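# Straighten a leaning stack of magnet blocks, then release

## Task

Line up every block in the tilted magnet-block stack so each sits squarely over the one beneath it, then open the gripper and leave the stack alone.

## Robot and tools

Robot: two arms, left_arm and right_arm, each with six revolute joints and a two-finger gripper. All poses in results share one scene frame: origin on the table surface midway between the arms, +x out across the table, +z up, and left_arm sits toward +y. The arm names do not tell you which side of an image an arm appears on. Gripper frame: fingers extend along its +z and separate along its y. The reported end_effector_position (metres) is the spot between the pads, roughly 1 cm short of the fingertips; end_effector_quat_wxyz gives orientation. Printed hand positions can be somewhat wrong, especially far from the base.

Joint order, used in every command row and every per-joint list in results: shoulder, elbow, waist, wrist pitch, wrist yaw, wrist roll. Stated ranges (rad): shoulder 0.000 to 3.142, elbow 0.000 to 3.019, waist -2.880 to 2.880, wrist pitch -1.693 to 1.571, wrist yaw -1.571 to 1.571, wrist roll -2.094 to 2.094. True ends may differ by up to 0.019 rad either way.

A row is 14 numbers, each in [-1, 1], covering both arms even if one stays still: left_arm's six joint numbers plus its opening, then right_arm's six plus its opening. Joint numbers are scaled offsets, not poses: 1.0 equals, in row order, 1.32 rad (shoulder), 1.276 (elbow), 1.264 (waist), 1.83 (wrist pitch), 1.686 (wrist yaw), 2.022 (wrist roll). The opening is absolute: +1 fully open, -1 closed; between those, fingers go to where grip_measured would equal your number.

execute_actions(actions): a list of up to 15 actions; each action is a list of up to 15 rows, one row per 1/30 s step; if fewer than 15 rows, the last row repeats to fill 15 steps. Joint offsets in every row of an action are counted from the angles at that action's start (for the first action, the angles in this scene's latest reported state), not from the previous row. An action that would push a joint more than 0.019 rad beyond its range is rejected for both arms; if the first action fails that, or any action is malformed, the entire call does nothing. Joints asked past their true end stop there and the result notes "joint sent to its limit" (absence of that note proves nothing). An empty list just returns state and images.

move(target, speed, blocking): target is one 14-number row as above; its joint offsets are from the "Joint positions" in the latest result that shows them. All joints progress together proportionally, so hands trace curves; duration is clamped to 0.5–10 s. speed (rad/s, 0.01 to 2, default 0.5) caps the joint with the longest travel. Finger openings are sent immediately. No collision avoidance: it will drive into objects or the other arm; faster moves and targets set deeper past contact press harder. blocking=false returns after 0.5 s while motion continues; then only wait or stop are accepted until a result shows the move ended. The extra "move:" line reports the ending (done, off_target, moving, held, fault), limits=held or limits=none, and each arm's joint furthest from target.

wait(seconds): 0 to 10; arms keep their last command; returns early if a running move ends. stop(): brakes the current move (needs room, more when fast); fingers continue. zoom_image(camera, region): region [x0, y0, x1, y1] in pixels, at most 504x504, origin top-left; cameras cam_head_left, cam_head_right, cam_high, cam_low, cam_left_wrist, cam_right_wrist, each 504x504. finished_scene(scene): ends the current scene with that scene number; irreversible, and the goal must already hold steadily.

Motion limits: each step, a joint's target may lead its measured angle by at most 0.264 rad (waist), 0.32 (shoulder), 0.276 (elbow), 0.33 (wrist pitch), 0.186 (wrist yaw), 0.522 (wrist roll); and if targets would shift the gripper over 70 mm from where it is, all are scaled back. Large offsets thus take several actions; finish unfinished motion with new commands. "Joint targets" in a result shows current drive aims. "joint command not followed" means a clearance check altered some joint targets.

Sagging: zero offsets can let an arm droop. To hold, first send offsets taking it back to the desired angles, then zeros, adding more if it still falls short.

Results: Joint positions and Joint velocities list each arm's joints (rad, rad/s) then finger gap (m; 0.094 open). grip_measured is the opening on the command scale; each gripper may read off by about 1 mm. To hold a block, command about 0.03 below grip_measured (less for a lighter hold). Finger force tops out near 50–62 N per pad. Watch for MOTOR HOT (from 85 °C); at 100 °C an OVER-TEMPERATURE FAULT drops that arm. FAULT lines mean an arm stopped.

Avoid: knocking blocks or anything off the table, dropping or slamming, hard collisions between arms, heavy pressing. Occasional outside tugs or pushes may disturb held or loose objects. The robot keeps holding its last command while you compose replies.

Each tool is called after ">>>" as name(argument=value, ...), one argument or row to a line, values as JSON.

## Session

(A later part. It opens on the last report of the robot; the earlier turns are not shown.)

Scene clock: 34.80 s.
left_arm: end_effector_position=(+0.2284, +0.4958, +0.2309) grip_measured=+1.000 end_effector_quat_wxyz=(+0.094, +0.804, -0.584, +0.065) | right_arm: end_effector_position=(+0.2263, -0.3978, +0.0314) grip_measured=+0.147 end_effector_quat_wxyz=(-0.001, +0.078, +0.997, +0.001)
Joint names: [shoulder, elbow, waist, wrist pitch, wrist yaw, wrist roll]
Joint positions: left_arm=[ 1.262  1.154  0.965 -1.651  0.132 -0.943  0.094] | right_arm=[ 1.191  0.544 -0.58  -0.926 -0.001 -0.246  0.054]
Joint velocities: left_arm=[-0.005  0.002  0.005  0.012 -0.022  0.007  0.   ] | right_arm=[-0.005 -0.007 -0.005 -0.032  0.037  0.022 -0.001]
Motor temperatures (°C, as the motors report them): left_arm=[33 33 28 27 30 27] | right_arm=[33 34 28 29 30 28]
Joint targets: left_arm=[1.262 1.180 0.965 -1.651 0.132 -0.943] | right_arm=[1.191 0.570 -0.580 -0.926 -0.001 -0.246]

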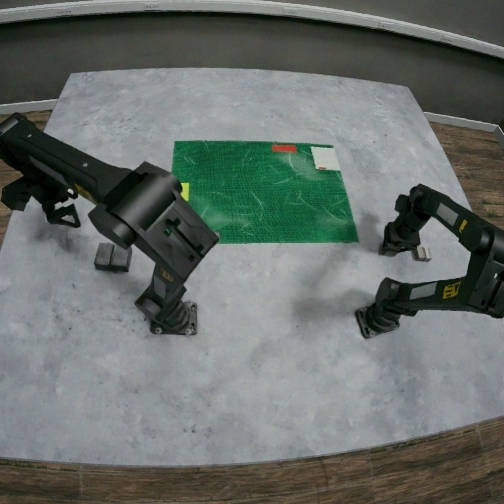

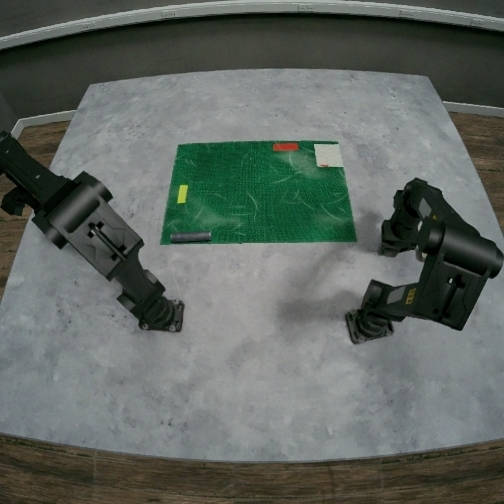

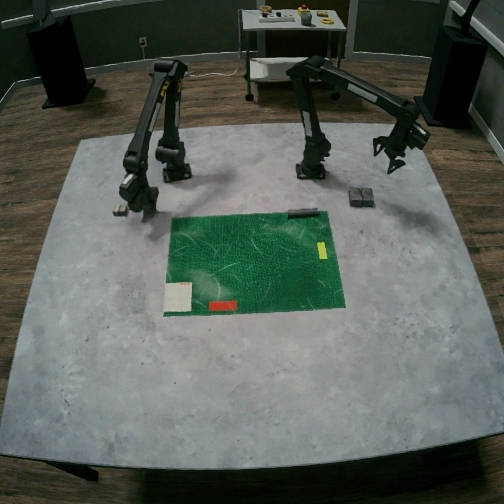

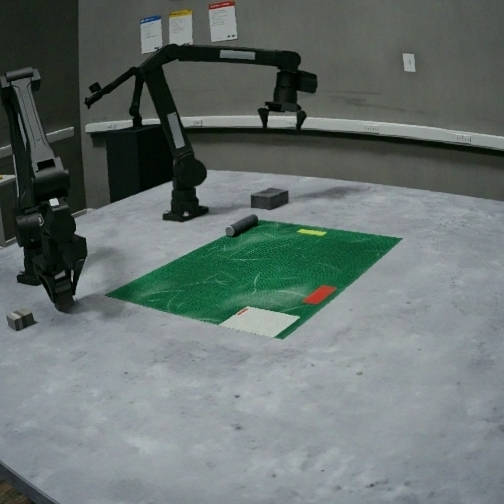

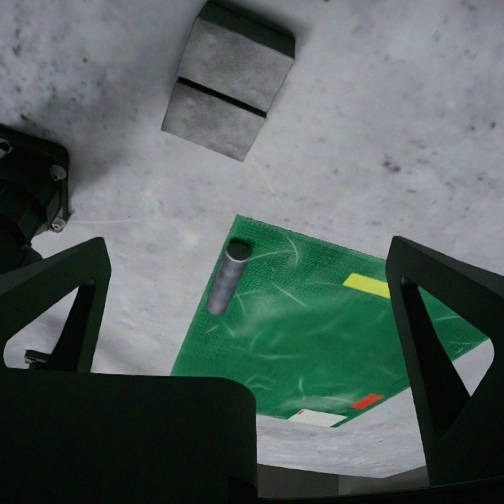

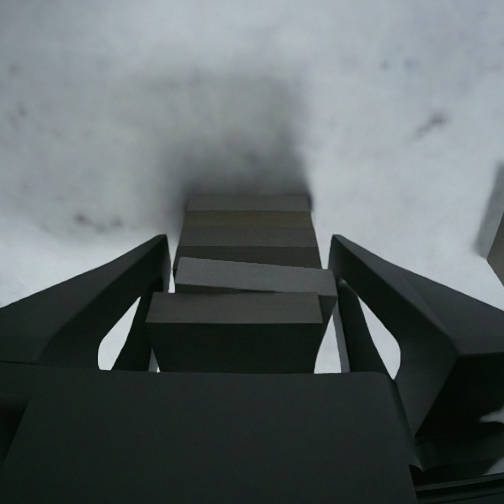

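>>> execute_actions(
  actions=[
    [[0,0.02,0,0,0,0,1,0,0.01,0,0,0,0,-0.15]],
    [[0,0.02,0,0,0,0,1,0,0.01,0,0,0,0,-0.38]],
    [[0,0.02,0,0,0,0,1,0,0.01,0,0,0,0,0.5]],
  ],
)

>>> move(
  target=[0,0.02,0,0,0,0,1,0,0,0,-0.008,0,0.783,0.5],
  speed=1.2,
)

Scene clock: 38.57 s.
left_arm: end_effector_position=(+0.2284, +0.4958, +0.2309) grip_measured=+1.000 end_effector_quat_wxyz=(+0.094, +0.804, -0.584, +0.065) | right_arm: end_effector_position=(+0.2263, -0.3977, +0.0314) grip_measured=+0.497 end_effector_quat_wxyz=(-0.001, +0.078, +0.997, +0.001)
Joint names: [shoulder, elbow, waist, wrist pitch, wrist yaw, wrist roll]
Joint positions: left_arm=[ 1.262  1.154  0.965 -1.651  0.132 -0.943  0.094] | right_arm=[ 1.191  0.544 -0.58  -0.926 -0.002 -0.246  0.07 ]
Joint velocities: left_arm=[ 0.005 -0.002 -0.005 -0.002 -0.051  0.066  0.   ] | right_arm=[-0.005  0.012 -0.005 -0.007 -0.037 -0.037  0.001]
Motor temperatures (°C, as the motors report them): left_arm=[33 33 28 27 30 27] | right_arm=[33 35 28 29 30 28]
Joint targets: left_arm=[1.262 1.180 0.965 -1.651 0.132 -0.943] | right_arm=[1.191 0.557 -0.580 -0.926 -0.002 -0.246]

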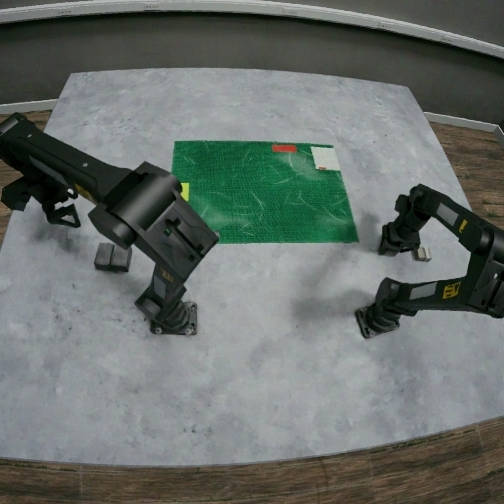

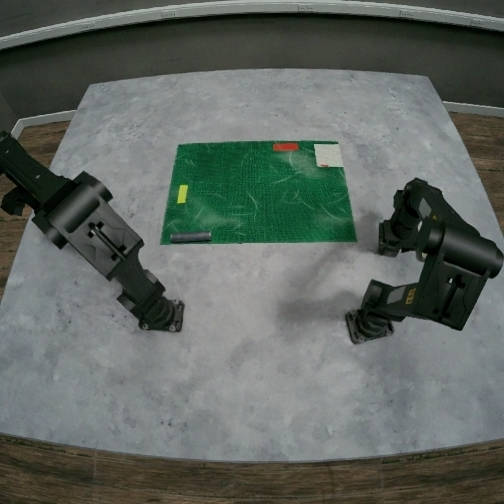

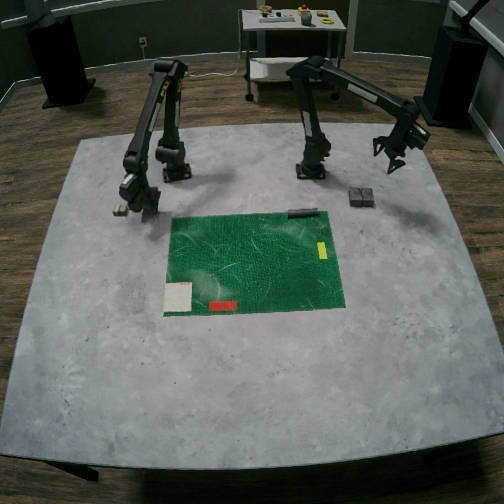

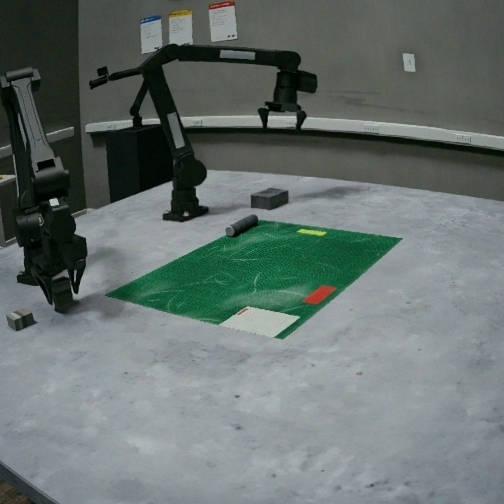

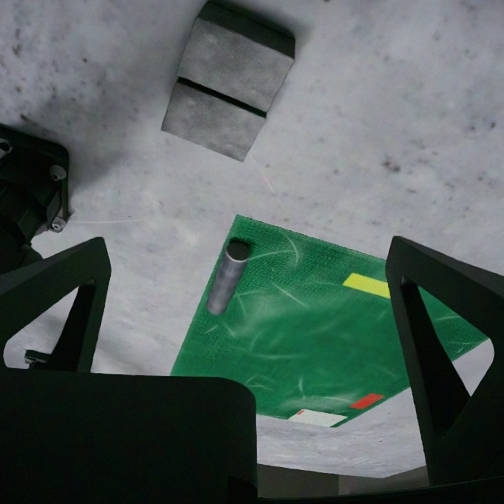

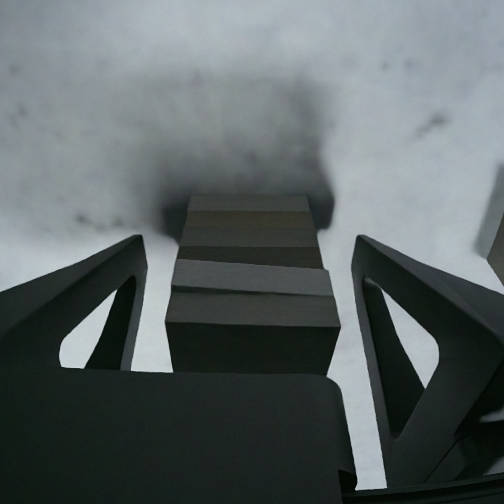

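Scene clock: 40.87 s.
left_arm: end_effector_position=(+0.2278, +0.4950, +0.2296) grip_measured=+1.000 end_effector_quat_wxyz=(+0.096, +0.804, -0.584, +0.065) | right_arm: end_effector_position=(+0.2263, -0.3977, +0.0314) grip_measured=+0.497 end_effector_quat_wxyz=(-0.001, +0.760, +0.650, +0.000)
Joint names: [shoulder, elbow, waist, wrist pitch, wrist yaw, wrist roll]
Joint positions: left_arm=[ 1.262  1.151  0.965 -1.651  0.132 -0.943  0.094] | right_arm=[ 1.191  0.544 -0.58  -0.926 -0.002  1.324  0.07 ]
Joint velocities: left_arm=[ 0.005  0.012  0.005  0.017  0.007 -0.007  0.   ] | right_arm=[-0.015  0.017  0.005  0.002 -0.007  0.007 -0.   ]
Motor temperatures (°C, as the motors report them): left_arm=[33 33 28 27 30 27] | right_arm=[33 35 28 29 30 28]
Joint targets: left_arm=[1.262 1.180 0.965 -1.651 0.132 -0.943] | right_arm=[1.191 0.544 -0.580 -0.940 -0.002 1.337]
move: off_target (left_arm); limits=none; left_arm: farthest joint: the elbow, 0.029 radians from its target (0.025 radians at the start); right_arm: farthest joint: the wrist pitch, 0.015 radians from its target (0.015 radians at the start)

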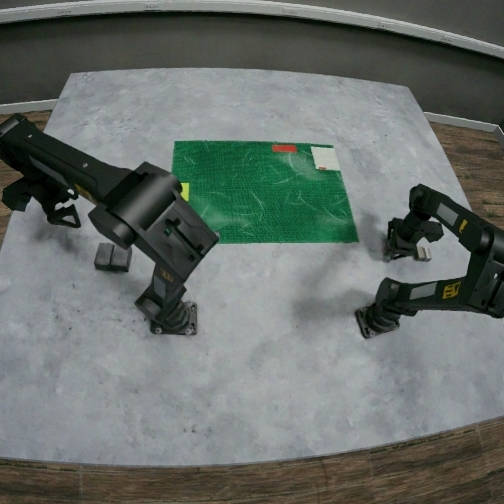

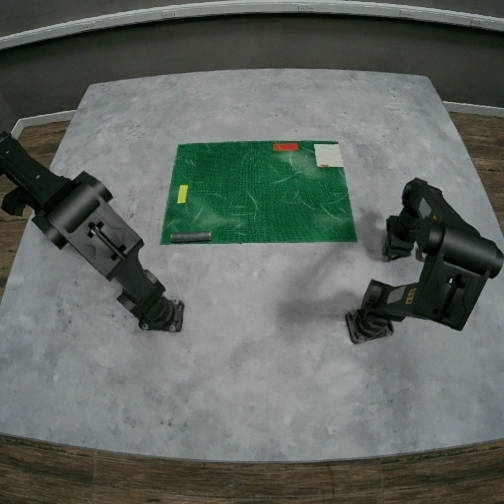

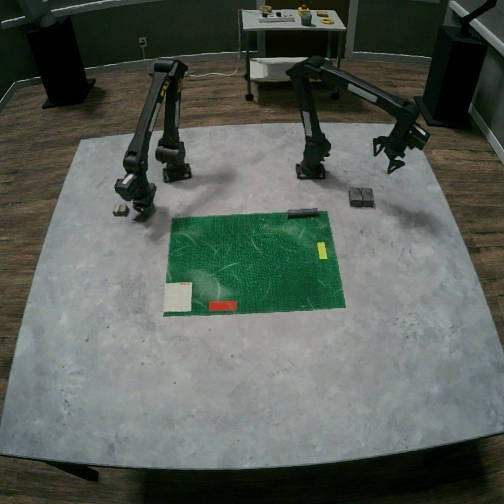

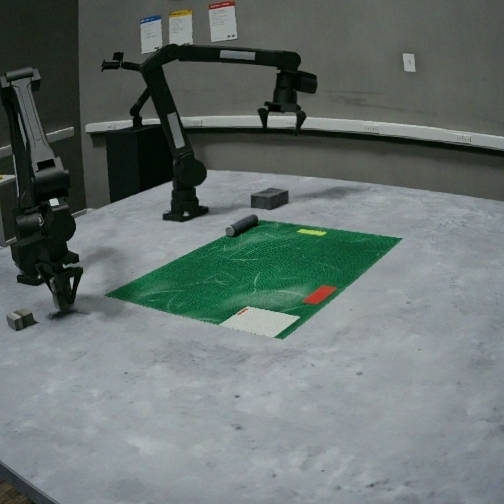

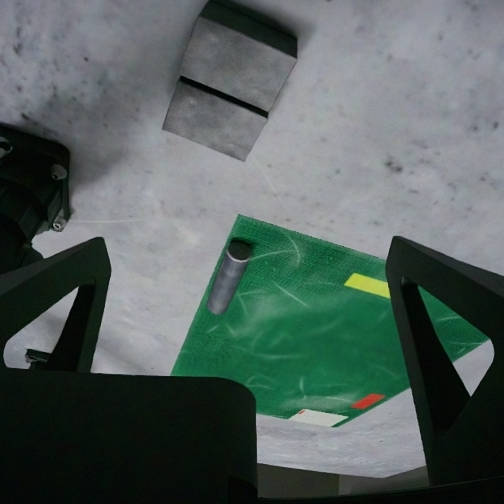

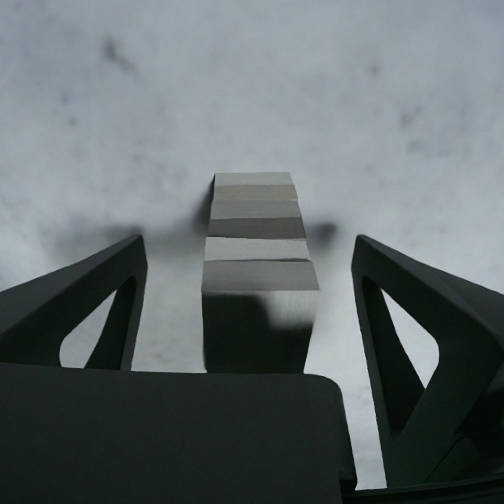

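Need ~1.5 mm inward, then squeeze.

>>> execute_actions(
  actions=[
    [[0,0.02,0,0,0,0,1,0,0.003,0,-0.0125,0,0,-0.1]],
    [[0,0.02,0,0,0,0,1,0,0.003,0,0,0,0,-0.4]],
    [[0,0.02,0,0,0,0,1,0,0.003,0,0,0,0,-0.65]],
    [[0,0.02,0,0,0,0,1,0,0.003,0,0,0,0,-0.1]],
  ],
)

>>> zoom_image(
  camera="cam_right_wrist",
  region=[170,150,330,310],
)

Scene clock: 43.60 s.
left_arm: end_effector_position=(+0.2278, +0.4950, +0.2296) grip_measured=+1.000 end_effector_quat_wxyz=(+0.096, +0.804, -0.584, +0.065) | right_arm: end_effector_position=(+0.2242, -0.3967, +0.0314) grip_measured=-0.103 end_effector_quat_wxyz=(-0.005, +0.760, +0.650, -0.002)
Joint names: [shoulder, elbow, waist, wrist pitch, wrist yaw, wrist roll]
Joint positions: left_arm=[ 1.262  1.151  0.965 -1.651  0.132 -0.943  0.094] | right_arm=[ 1.191  0.544 -0.58  -0.935 -0.002  1.325  0.042]
Joint velocities: left_arm=[-0.005  0.002 -0.015  0.017  0.022 -0.037  0.   ] | right_arm=[-0.015  0.012  0.015 -0.002 -0.007 -0.037 -0.   ]
Motor temperatures (°C, as the motors report them): left_arm=[33 33 28 27 30 27] | right_arm=[33 35 28 29 30 28]
Joint targets: left_arm=[1.262 1.176 0.965 -1.651 0.132 -0.943] | right_arm=[1.191 0.548 -0.580 -0.935 -0.002 1.325]

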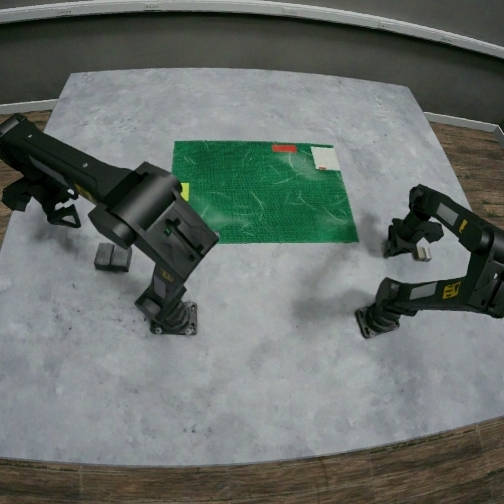

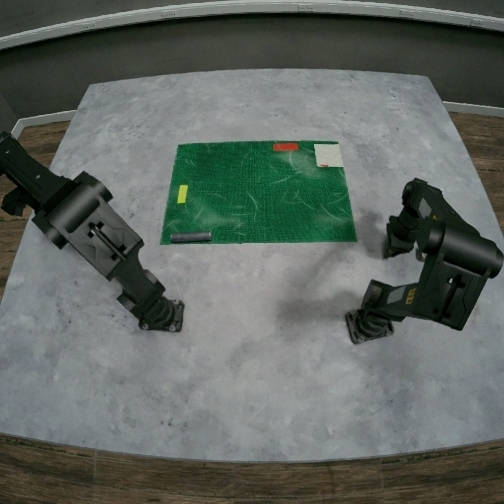

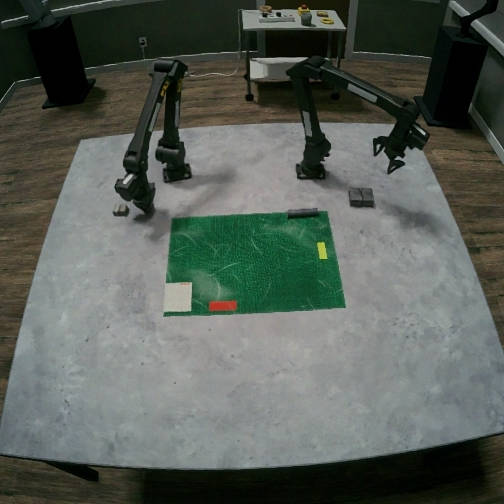

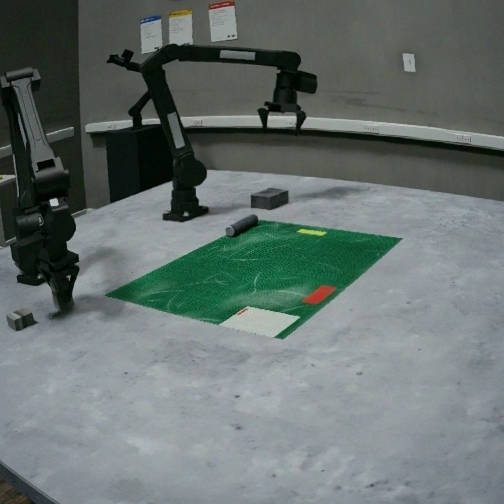

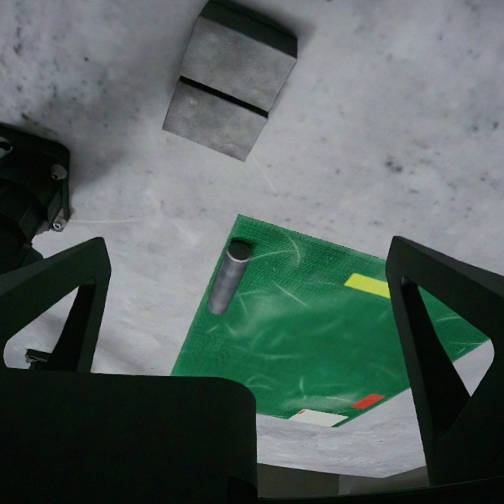

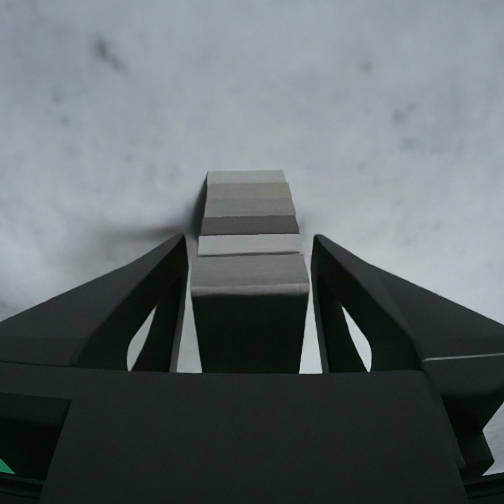

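Region (170, 150, 330, 310) of cam_right_wrist's 504x504 image, scaled by 3.150, with more detail than that image has.

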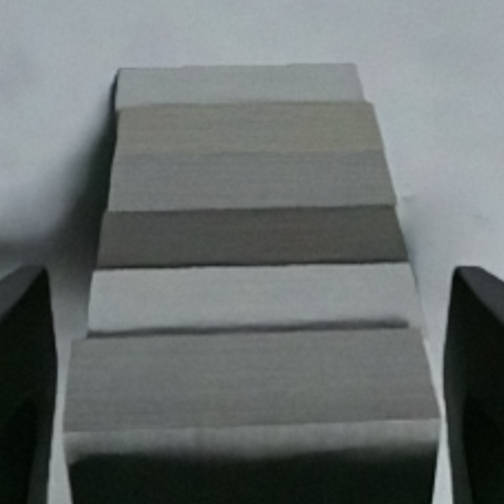

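>>> execute_actions(
  actions=[
    [[0,0.02,0,0,0,0,1,0,0.003,0,0,0,0,0.5]],
  ],
)

>>> move(
  target=[0,0.025,0,0,0,0,1,-0.024,0.045,0,-0.025,0,-0.784,0.5],
  speed=1.2,
)

>>> zoom_image(
  camera="cam_right_wrist",
  region=[150,150,350,350],
)

Scene clock: 45.30 s.
left_arm: end_effector_position=(+0.2278, +0.4950, +0.2296) grip_measured=+1.000 end_effector_quat_wxyz=(+0.096, +0.804, -0.584, +0.065) | right_arm: end_effector_position=(+0.2242, -0.3967, +0.0314) grip_measured=+0.497 end_effector_quat_wxyz=(-0.005, +0.760, +0.650, -0.002)
Joint names: [shoulder, elbow, waist, wrist pitch, wrist yaw, wrist roll]
Joint positions: left_arm=[ 1.262  1.151  0.965 -1.651  0.132 -0.943  0.094] | right_arm=[ 1.191  0.544 -0.58  -0.935 -0.002  1.325  0.07 ]
Joint velocities: left_arm=[-0.005  0.022  0.005  0.012  0.022  0.007  0.   ] | right_arm=[ 0.005  0.012 -0.005  0.002  0.081 -0.037  0.   ]
Motor temperatures (°C, as the motors report them): left_arm=[33 33 28 27 30 27] | right_arm=[33 35 28 29 30 28]
Joint targets: left_arm=[1.262 1.176 0.965 -1.651 0.132 -0.943] | right_arm=[1.191 0.548 -0.580 -0.935 -0.002 1.325]

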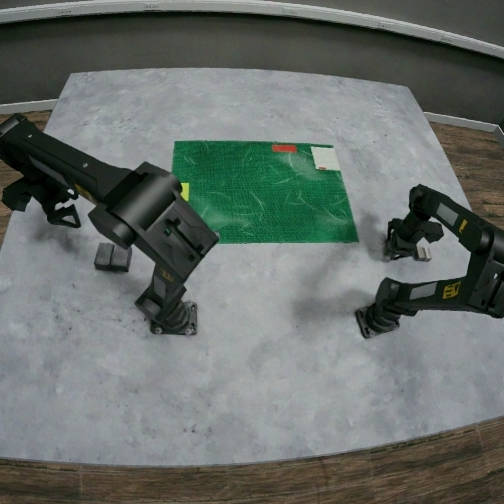

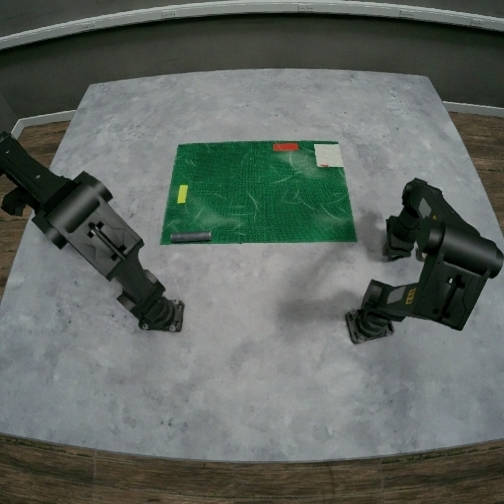

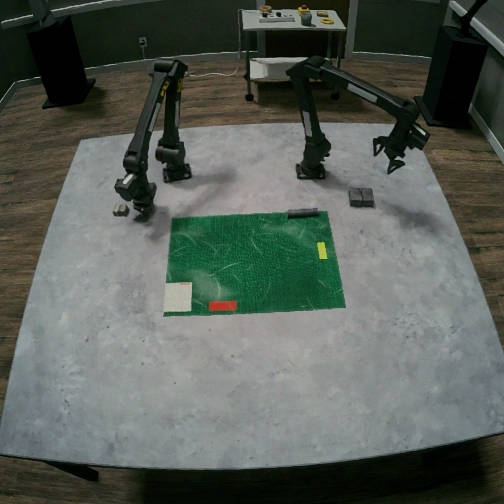

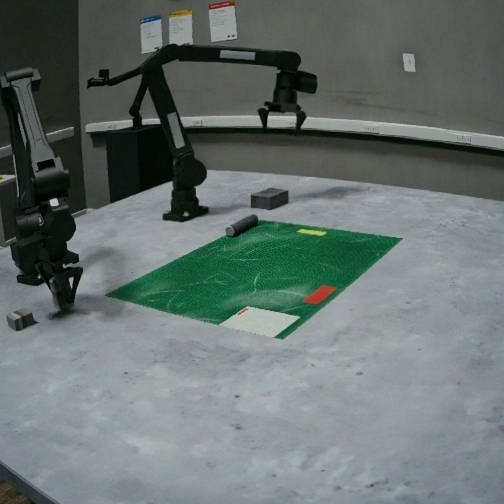

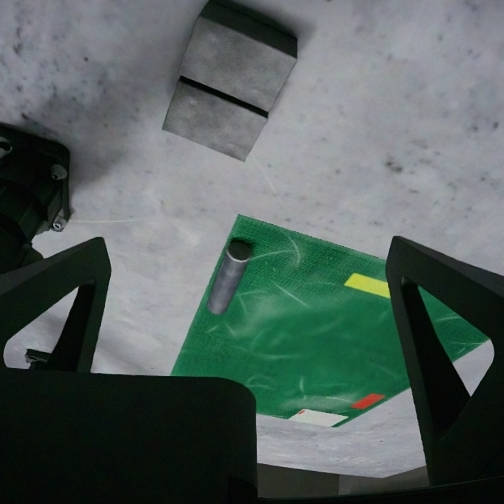

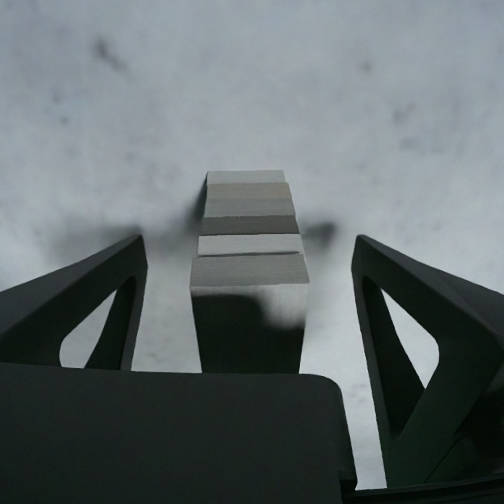

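Scene clock: 47.60 s.
left_arm: end_effector_position=(+0.2271, +0.4941, +0.2284) grip_measured=+1.000 end_effector_quat_wxyz=(+0.098, +0.804, -0.584, +0.065) | right_arm: end_effector_position=(+0.2248, -0.3970, +0.0405) grip_measured=+0.497 end_effector_quat_wxyz=(-0.004, +0.077, +0.997, +0.002)
Joint names: [shoulder, elbow, waist, wrist pitch, wrist yaw, wrist roll]
Joint positions: left_arm=[ 1.262  1.147  0.965 -1.651  0.132 -0.943  0.094] | right_arm=[ 1.17   0.558 -0.58  -0.968 -0.002 -0.247  0.07 ]
Joint velocities: left_arm=[-0.005  0.002 -0.005  0.002 -0.037  0.007  0.   ] | right_arm=[-0.005  0.012 -0.015  0.032  0.051  0.037 -0.   ]
Motor temperatures (°C, as the motors report them): left_arm=[33 33 28 27 30 27] | right_arm=[33 35 28 29 30 28]
Joint targets: left_arm=[1.262 1.182 0.965 -1.651 0.132 -0.943] | right_arm=[1.159 0.601 -0.580 -0.981 -0.002 -0.260]
move: off_target (left_arm, right_arm); limits=none; left_arm: farthest joint: the elbow, 0.036 radians from its target (0.032 radians at the start); right_arm: farthest joint: the elbow, 0.043 radians from its target (0.057 radians at the start)

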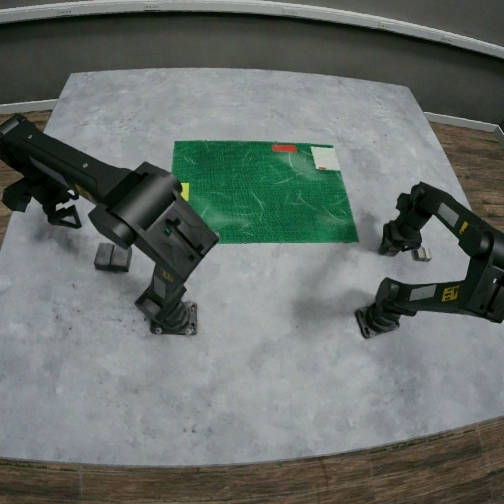

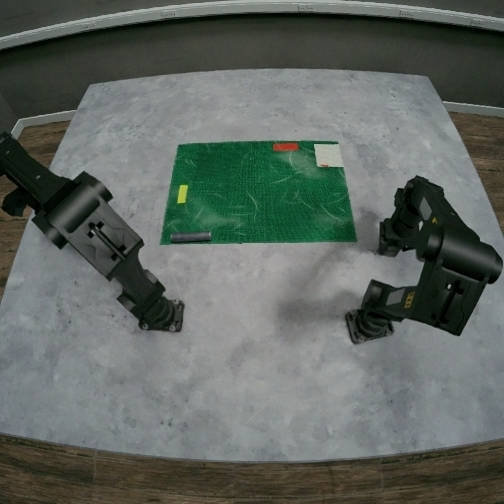

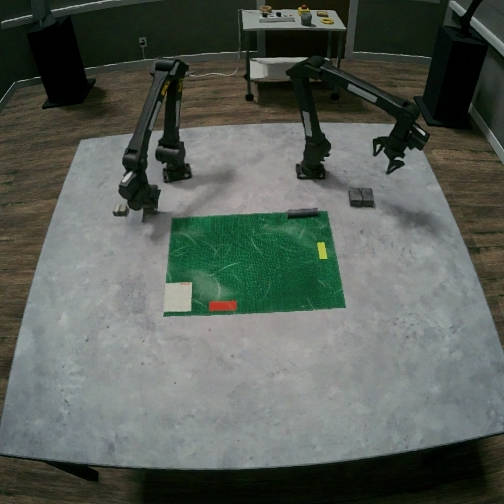

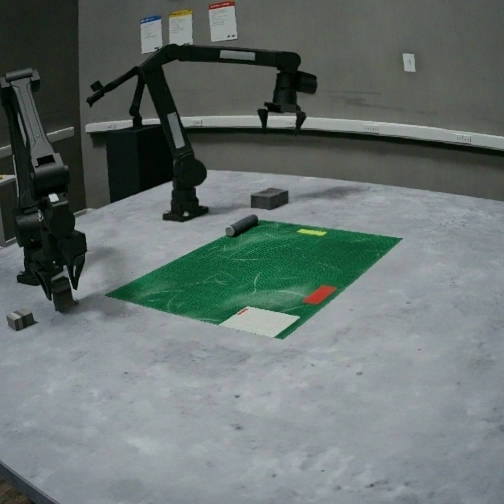

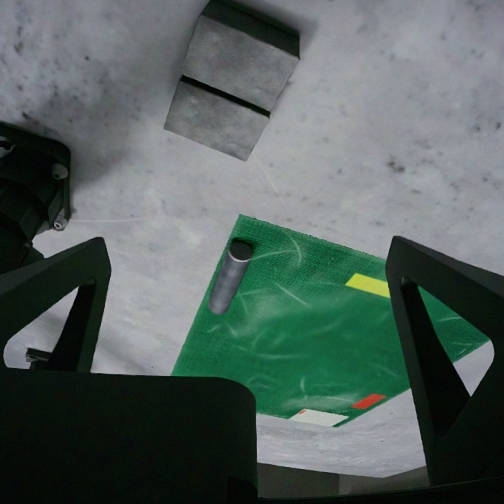

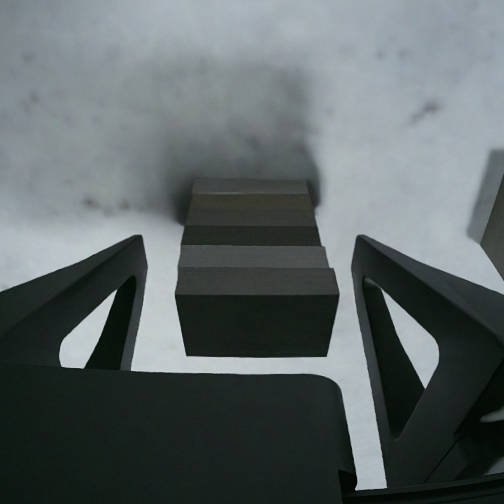

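Region (150, 150, 350, 350) of cam_right_wrist's 504x504 image, scaled by 2.520, with more detail than that image has.

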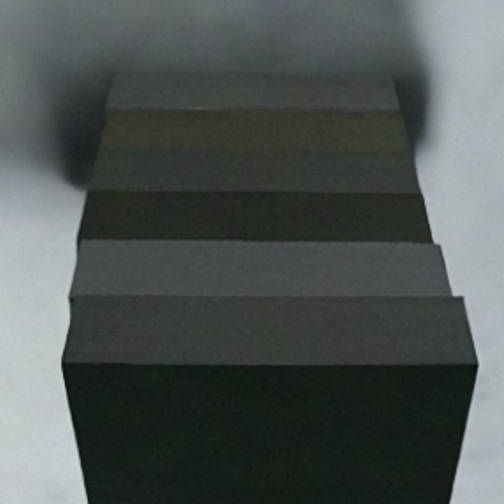

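>>> execute_actions(
  actions=[
    [[0,0.02,0,0,0,0,1,0,0.01,0,0,0,0,0]],
    [[0,0.02,0,0,0,0,1,0,0.01,0,0,0,0,-0.2]],
    [[0,0.02,0,0,0,0,1,0,0.01,0,0,0,0,-0.38]],
    [[0,0.02,0,0,0,0,1,0,0.01,0,0,0,0,0.5]],
    [[0,0.02,0,0,0,0,1,-0.035,0.07,0,-0.05,0,0,0.5]],
    [[0,0.02,0,0,0,0,1,-0.035,0.07,0,-0.05,0,0,0.5]],
  ],
)

>>> zoom_image(
  camera="cam_right_wrist",
  region=[170,120,330,280],
)

>>> zoom_image(
  camera="cam_low",
  region=[30,260,90,320],
)

Scene clock: 52.57 s.
left_arm: end_effector_position=(+0.2271, +0.4941, +0.2284) grip_measured=+1.000 end_effector_quat_wxyz=(+0.098, +0.804, -0.584, +0.065) | right_arm: end_effector_position=(+0.2360, -0.4019, +0.0955) grip_measured=+0.497 end_effector_quat_wxyz=(+0.013, +0.076, +0.997, -0.004)
Joint names: [shoulder, elbow, waist, wrist pitch, wrist yaw, wrist roll]
Joint positions: left_arm=[ 1.262  1.147  0.965 -1.651  0.132 -0.943  0.094] | right_arm=[ 1.081  0.662 -0.58  -1.124 -0.001 -0.248  0.07 ]
Joint velocities: left_arm=[-0.015 -0.017 -0.015 -0.012 -0.037 -0.022  0.   ] | right_arm=[-0.005 -0.002 -0.005 -0.012  0.037 -0.051 -0.001]
Motor temperatures (°C, as the motors report them): left_arm=[33 34 28 27 30 27] | right_arm=[33 35 28 29 30 28]
Joint targets: left_arm=[1.262 1.172 0.965 -1.651 0.132 -0.943] | right_arm=[1.080 0.701 -0.580 -1.137 -0.001 -0.248]

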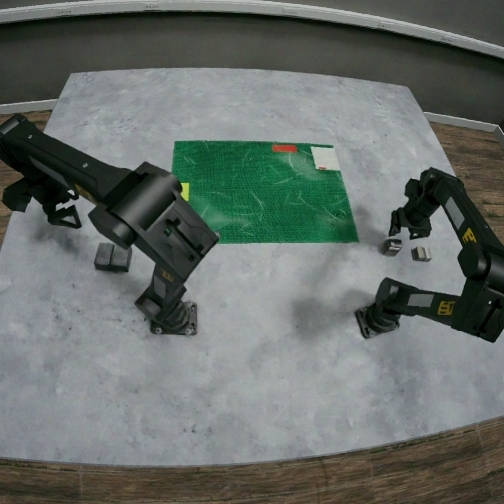

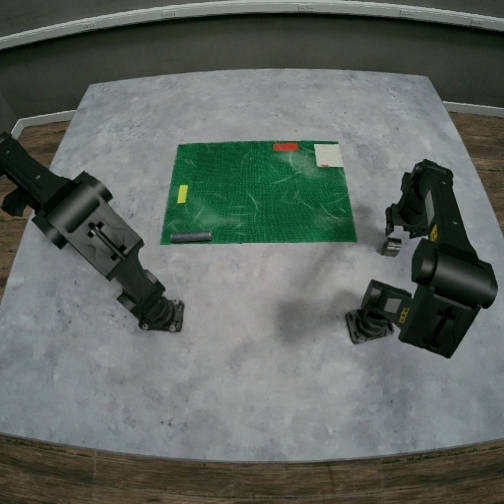

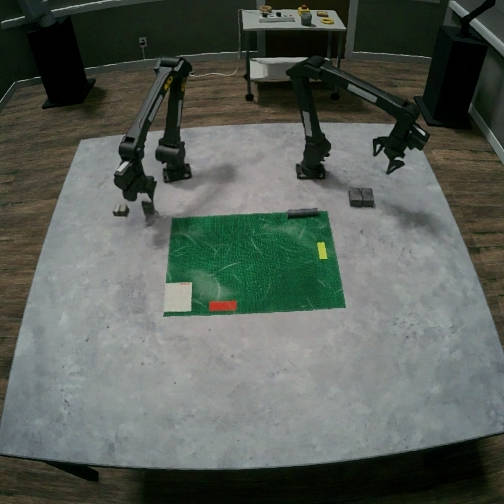

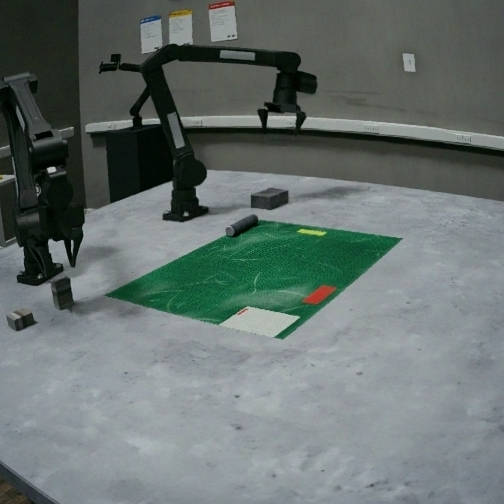

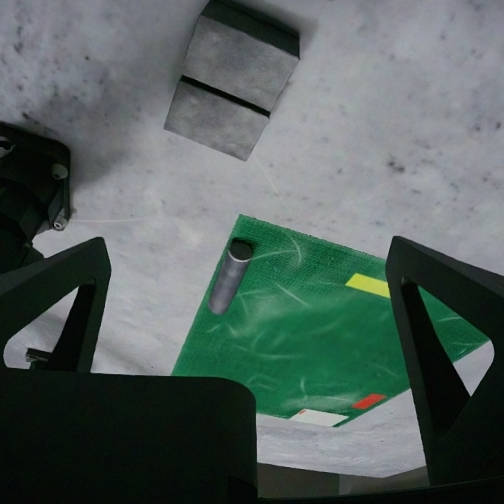

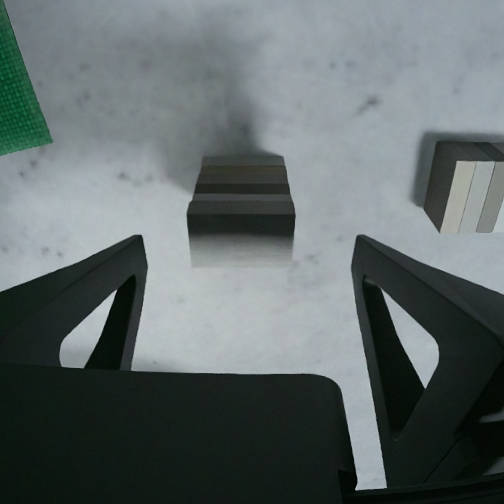

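Region (170, 120, 330, 280) of cam_right_wrist's 504x504 image, scaled by 3.150, with more detail than that image has.

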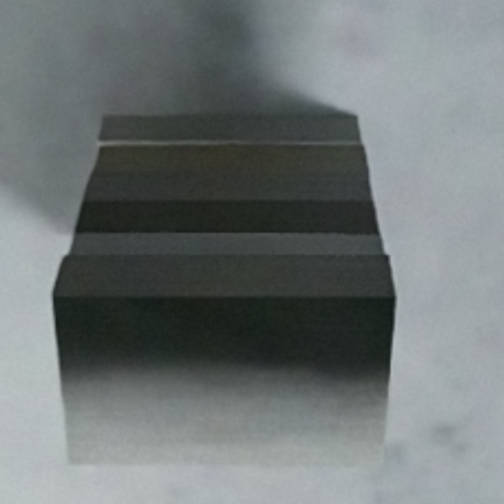

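Region (30, 260, 90, 320) of cam_low's 504x504 image, scaled by 8.400, with more detail than that image has.

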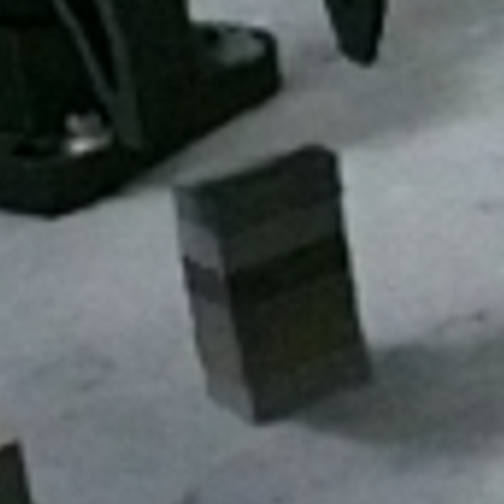

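Offsets are within about 1 mm, similar to scene 1.

>>> finished_scene(
  scene=2,
)

The scene is finished: the task was done.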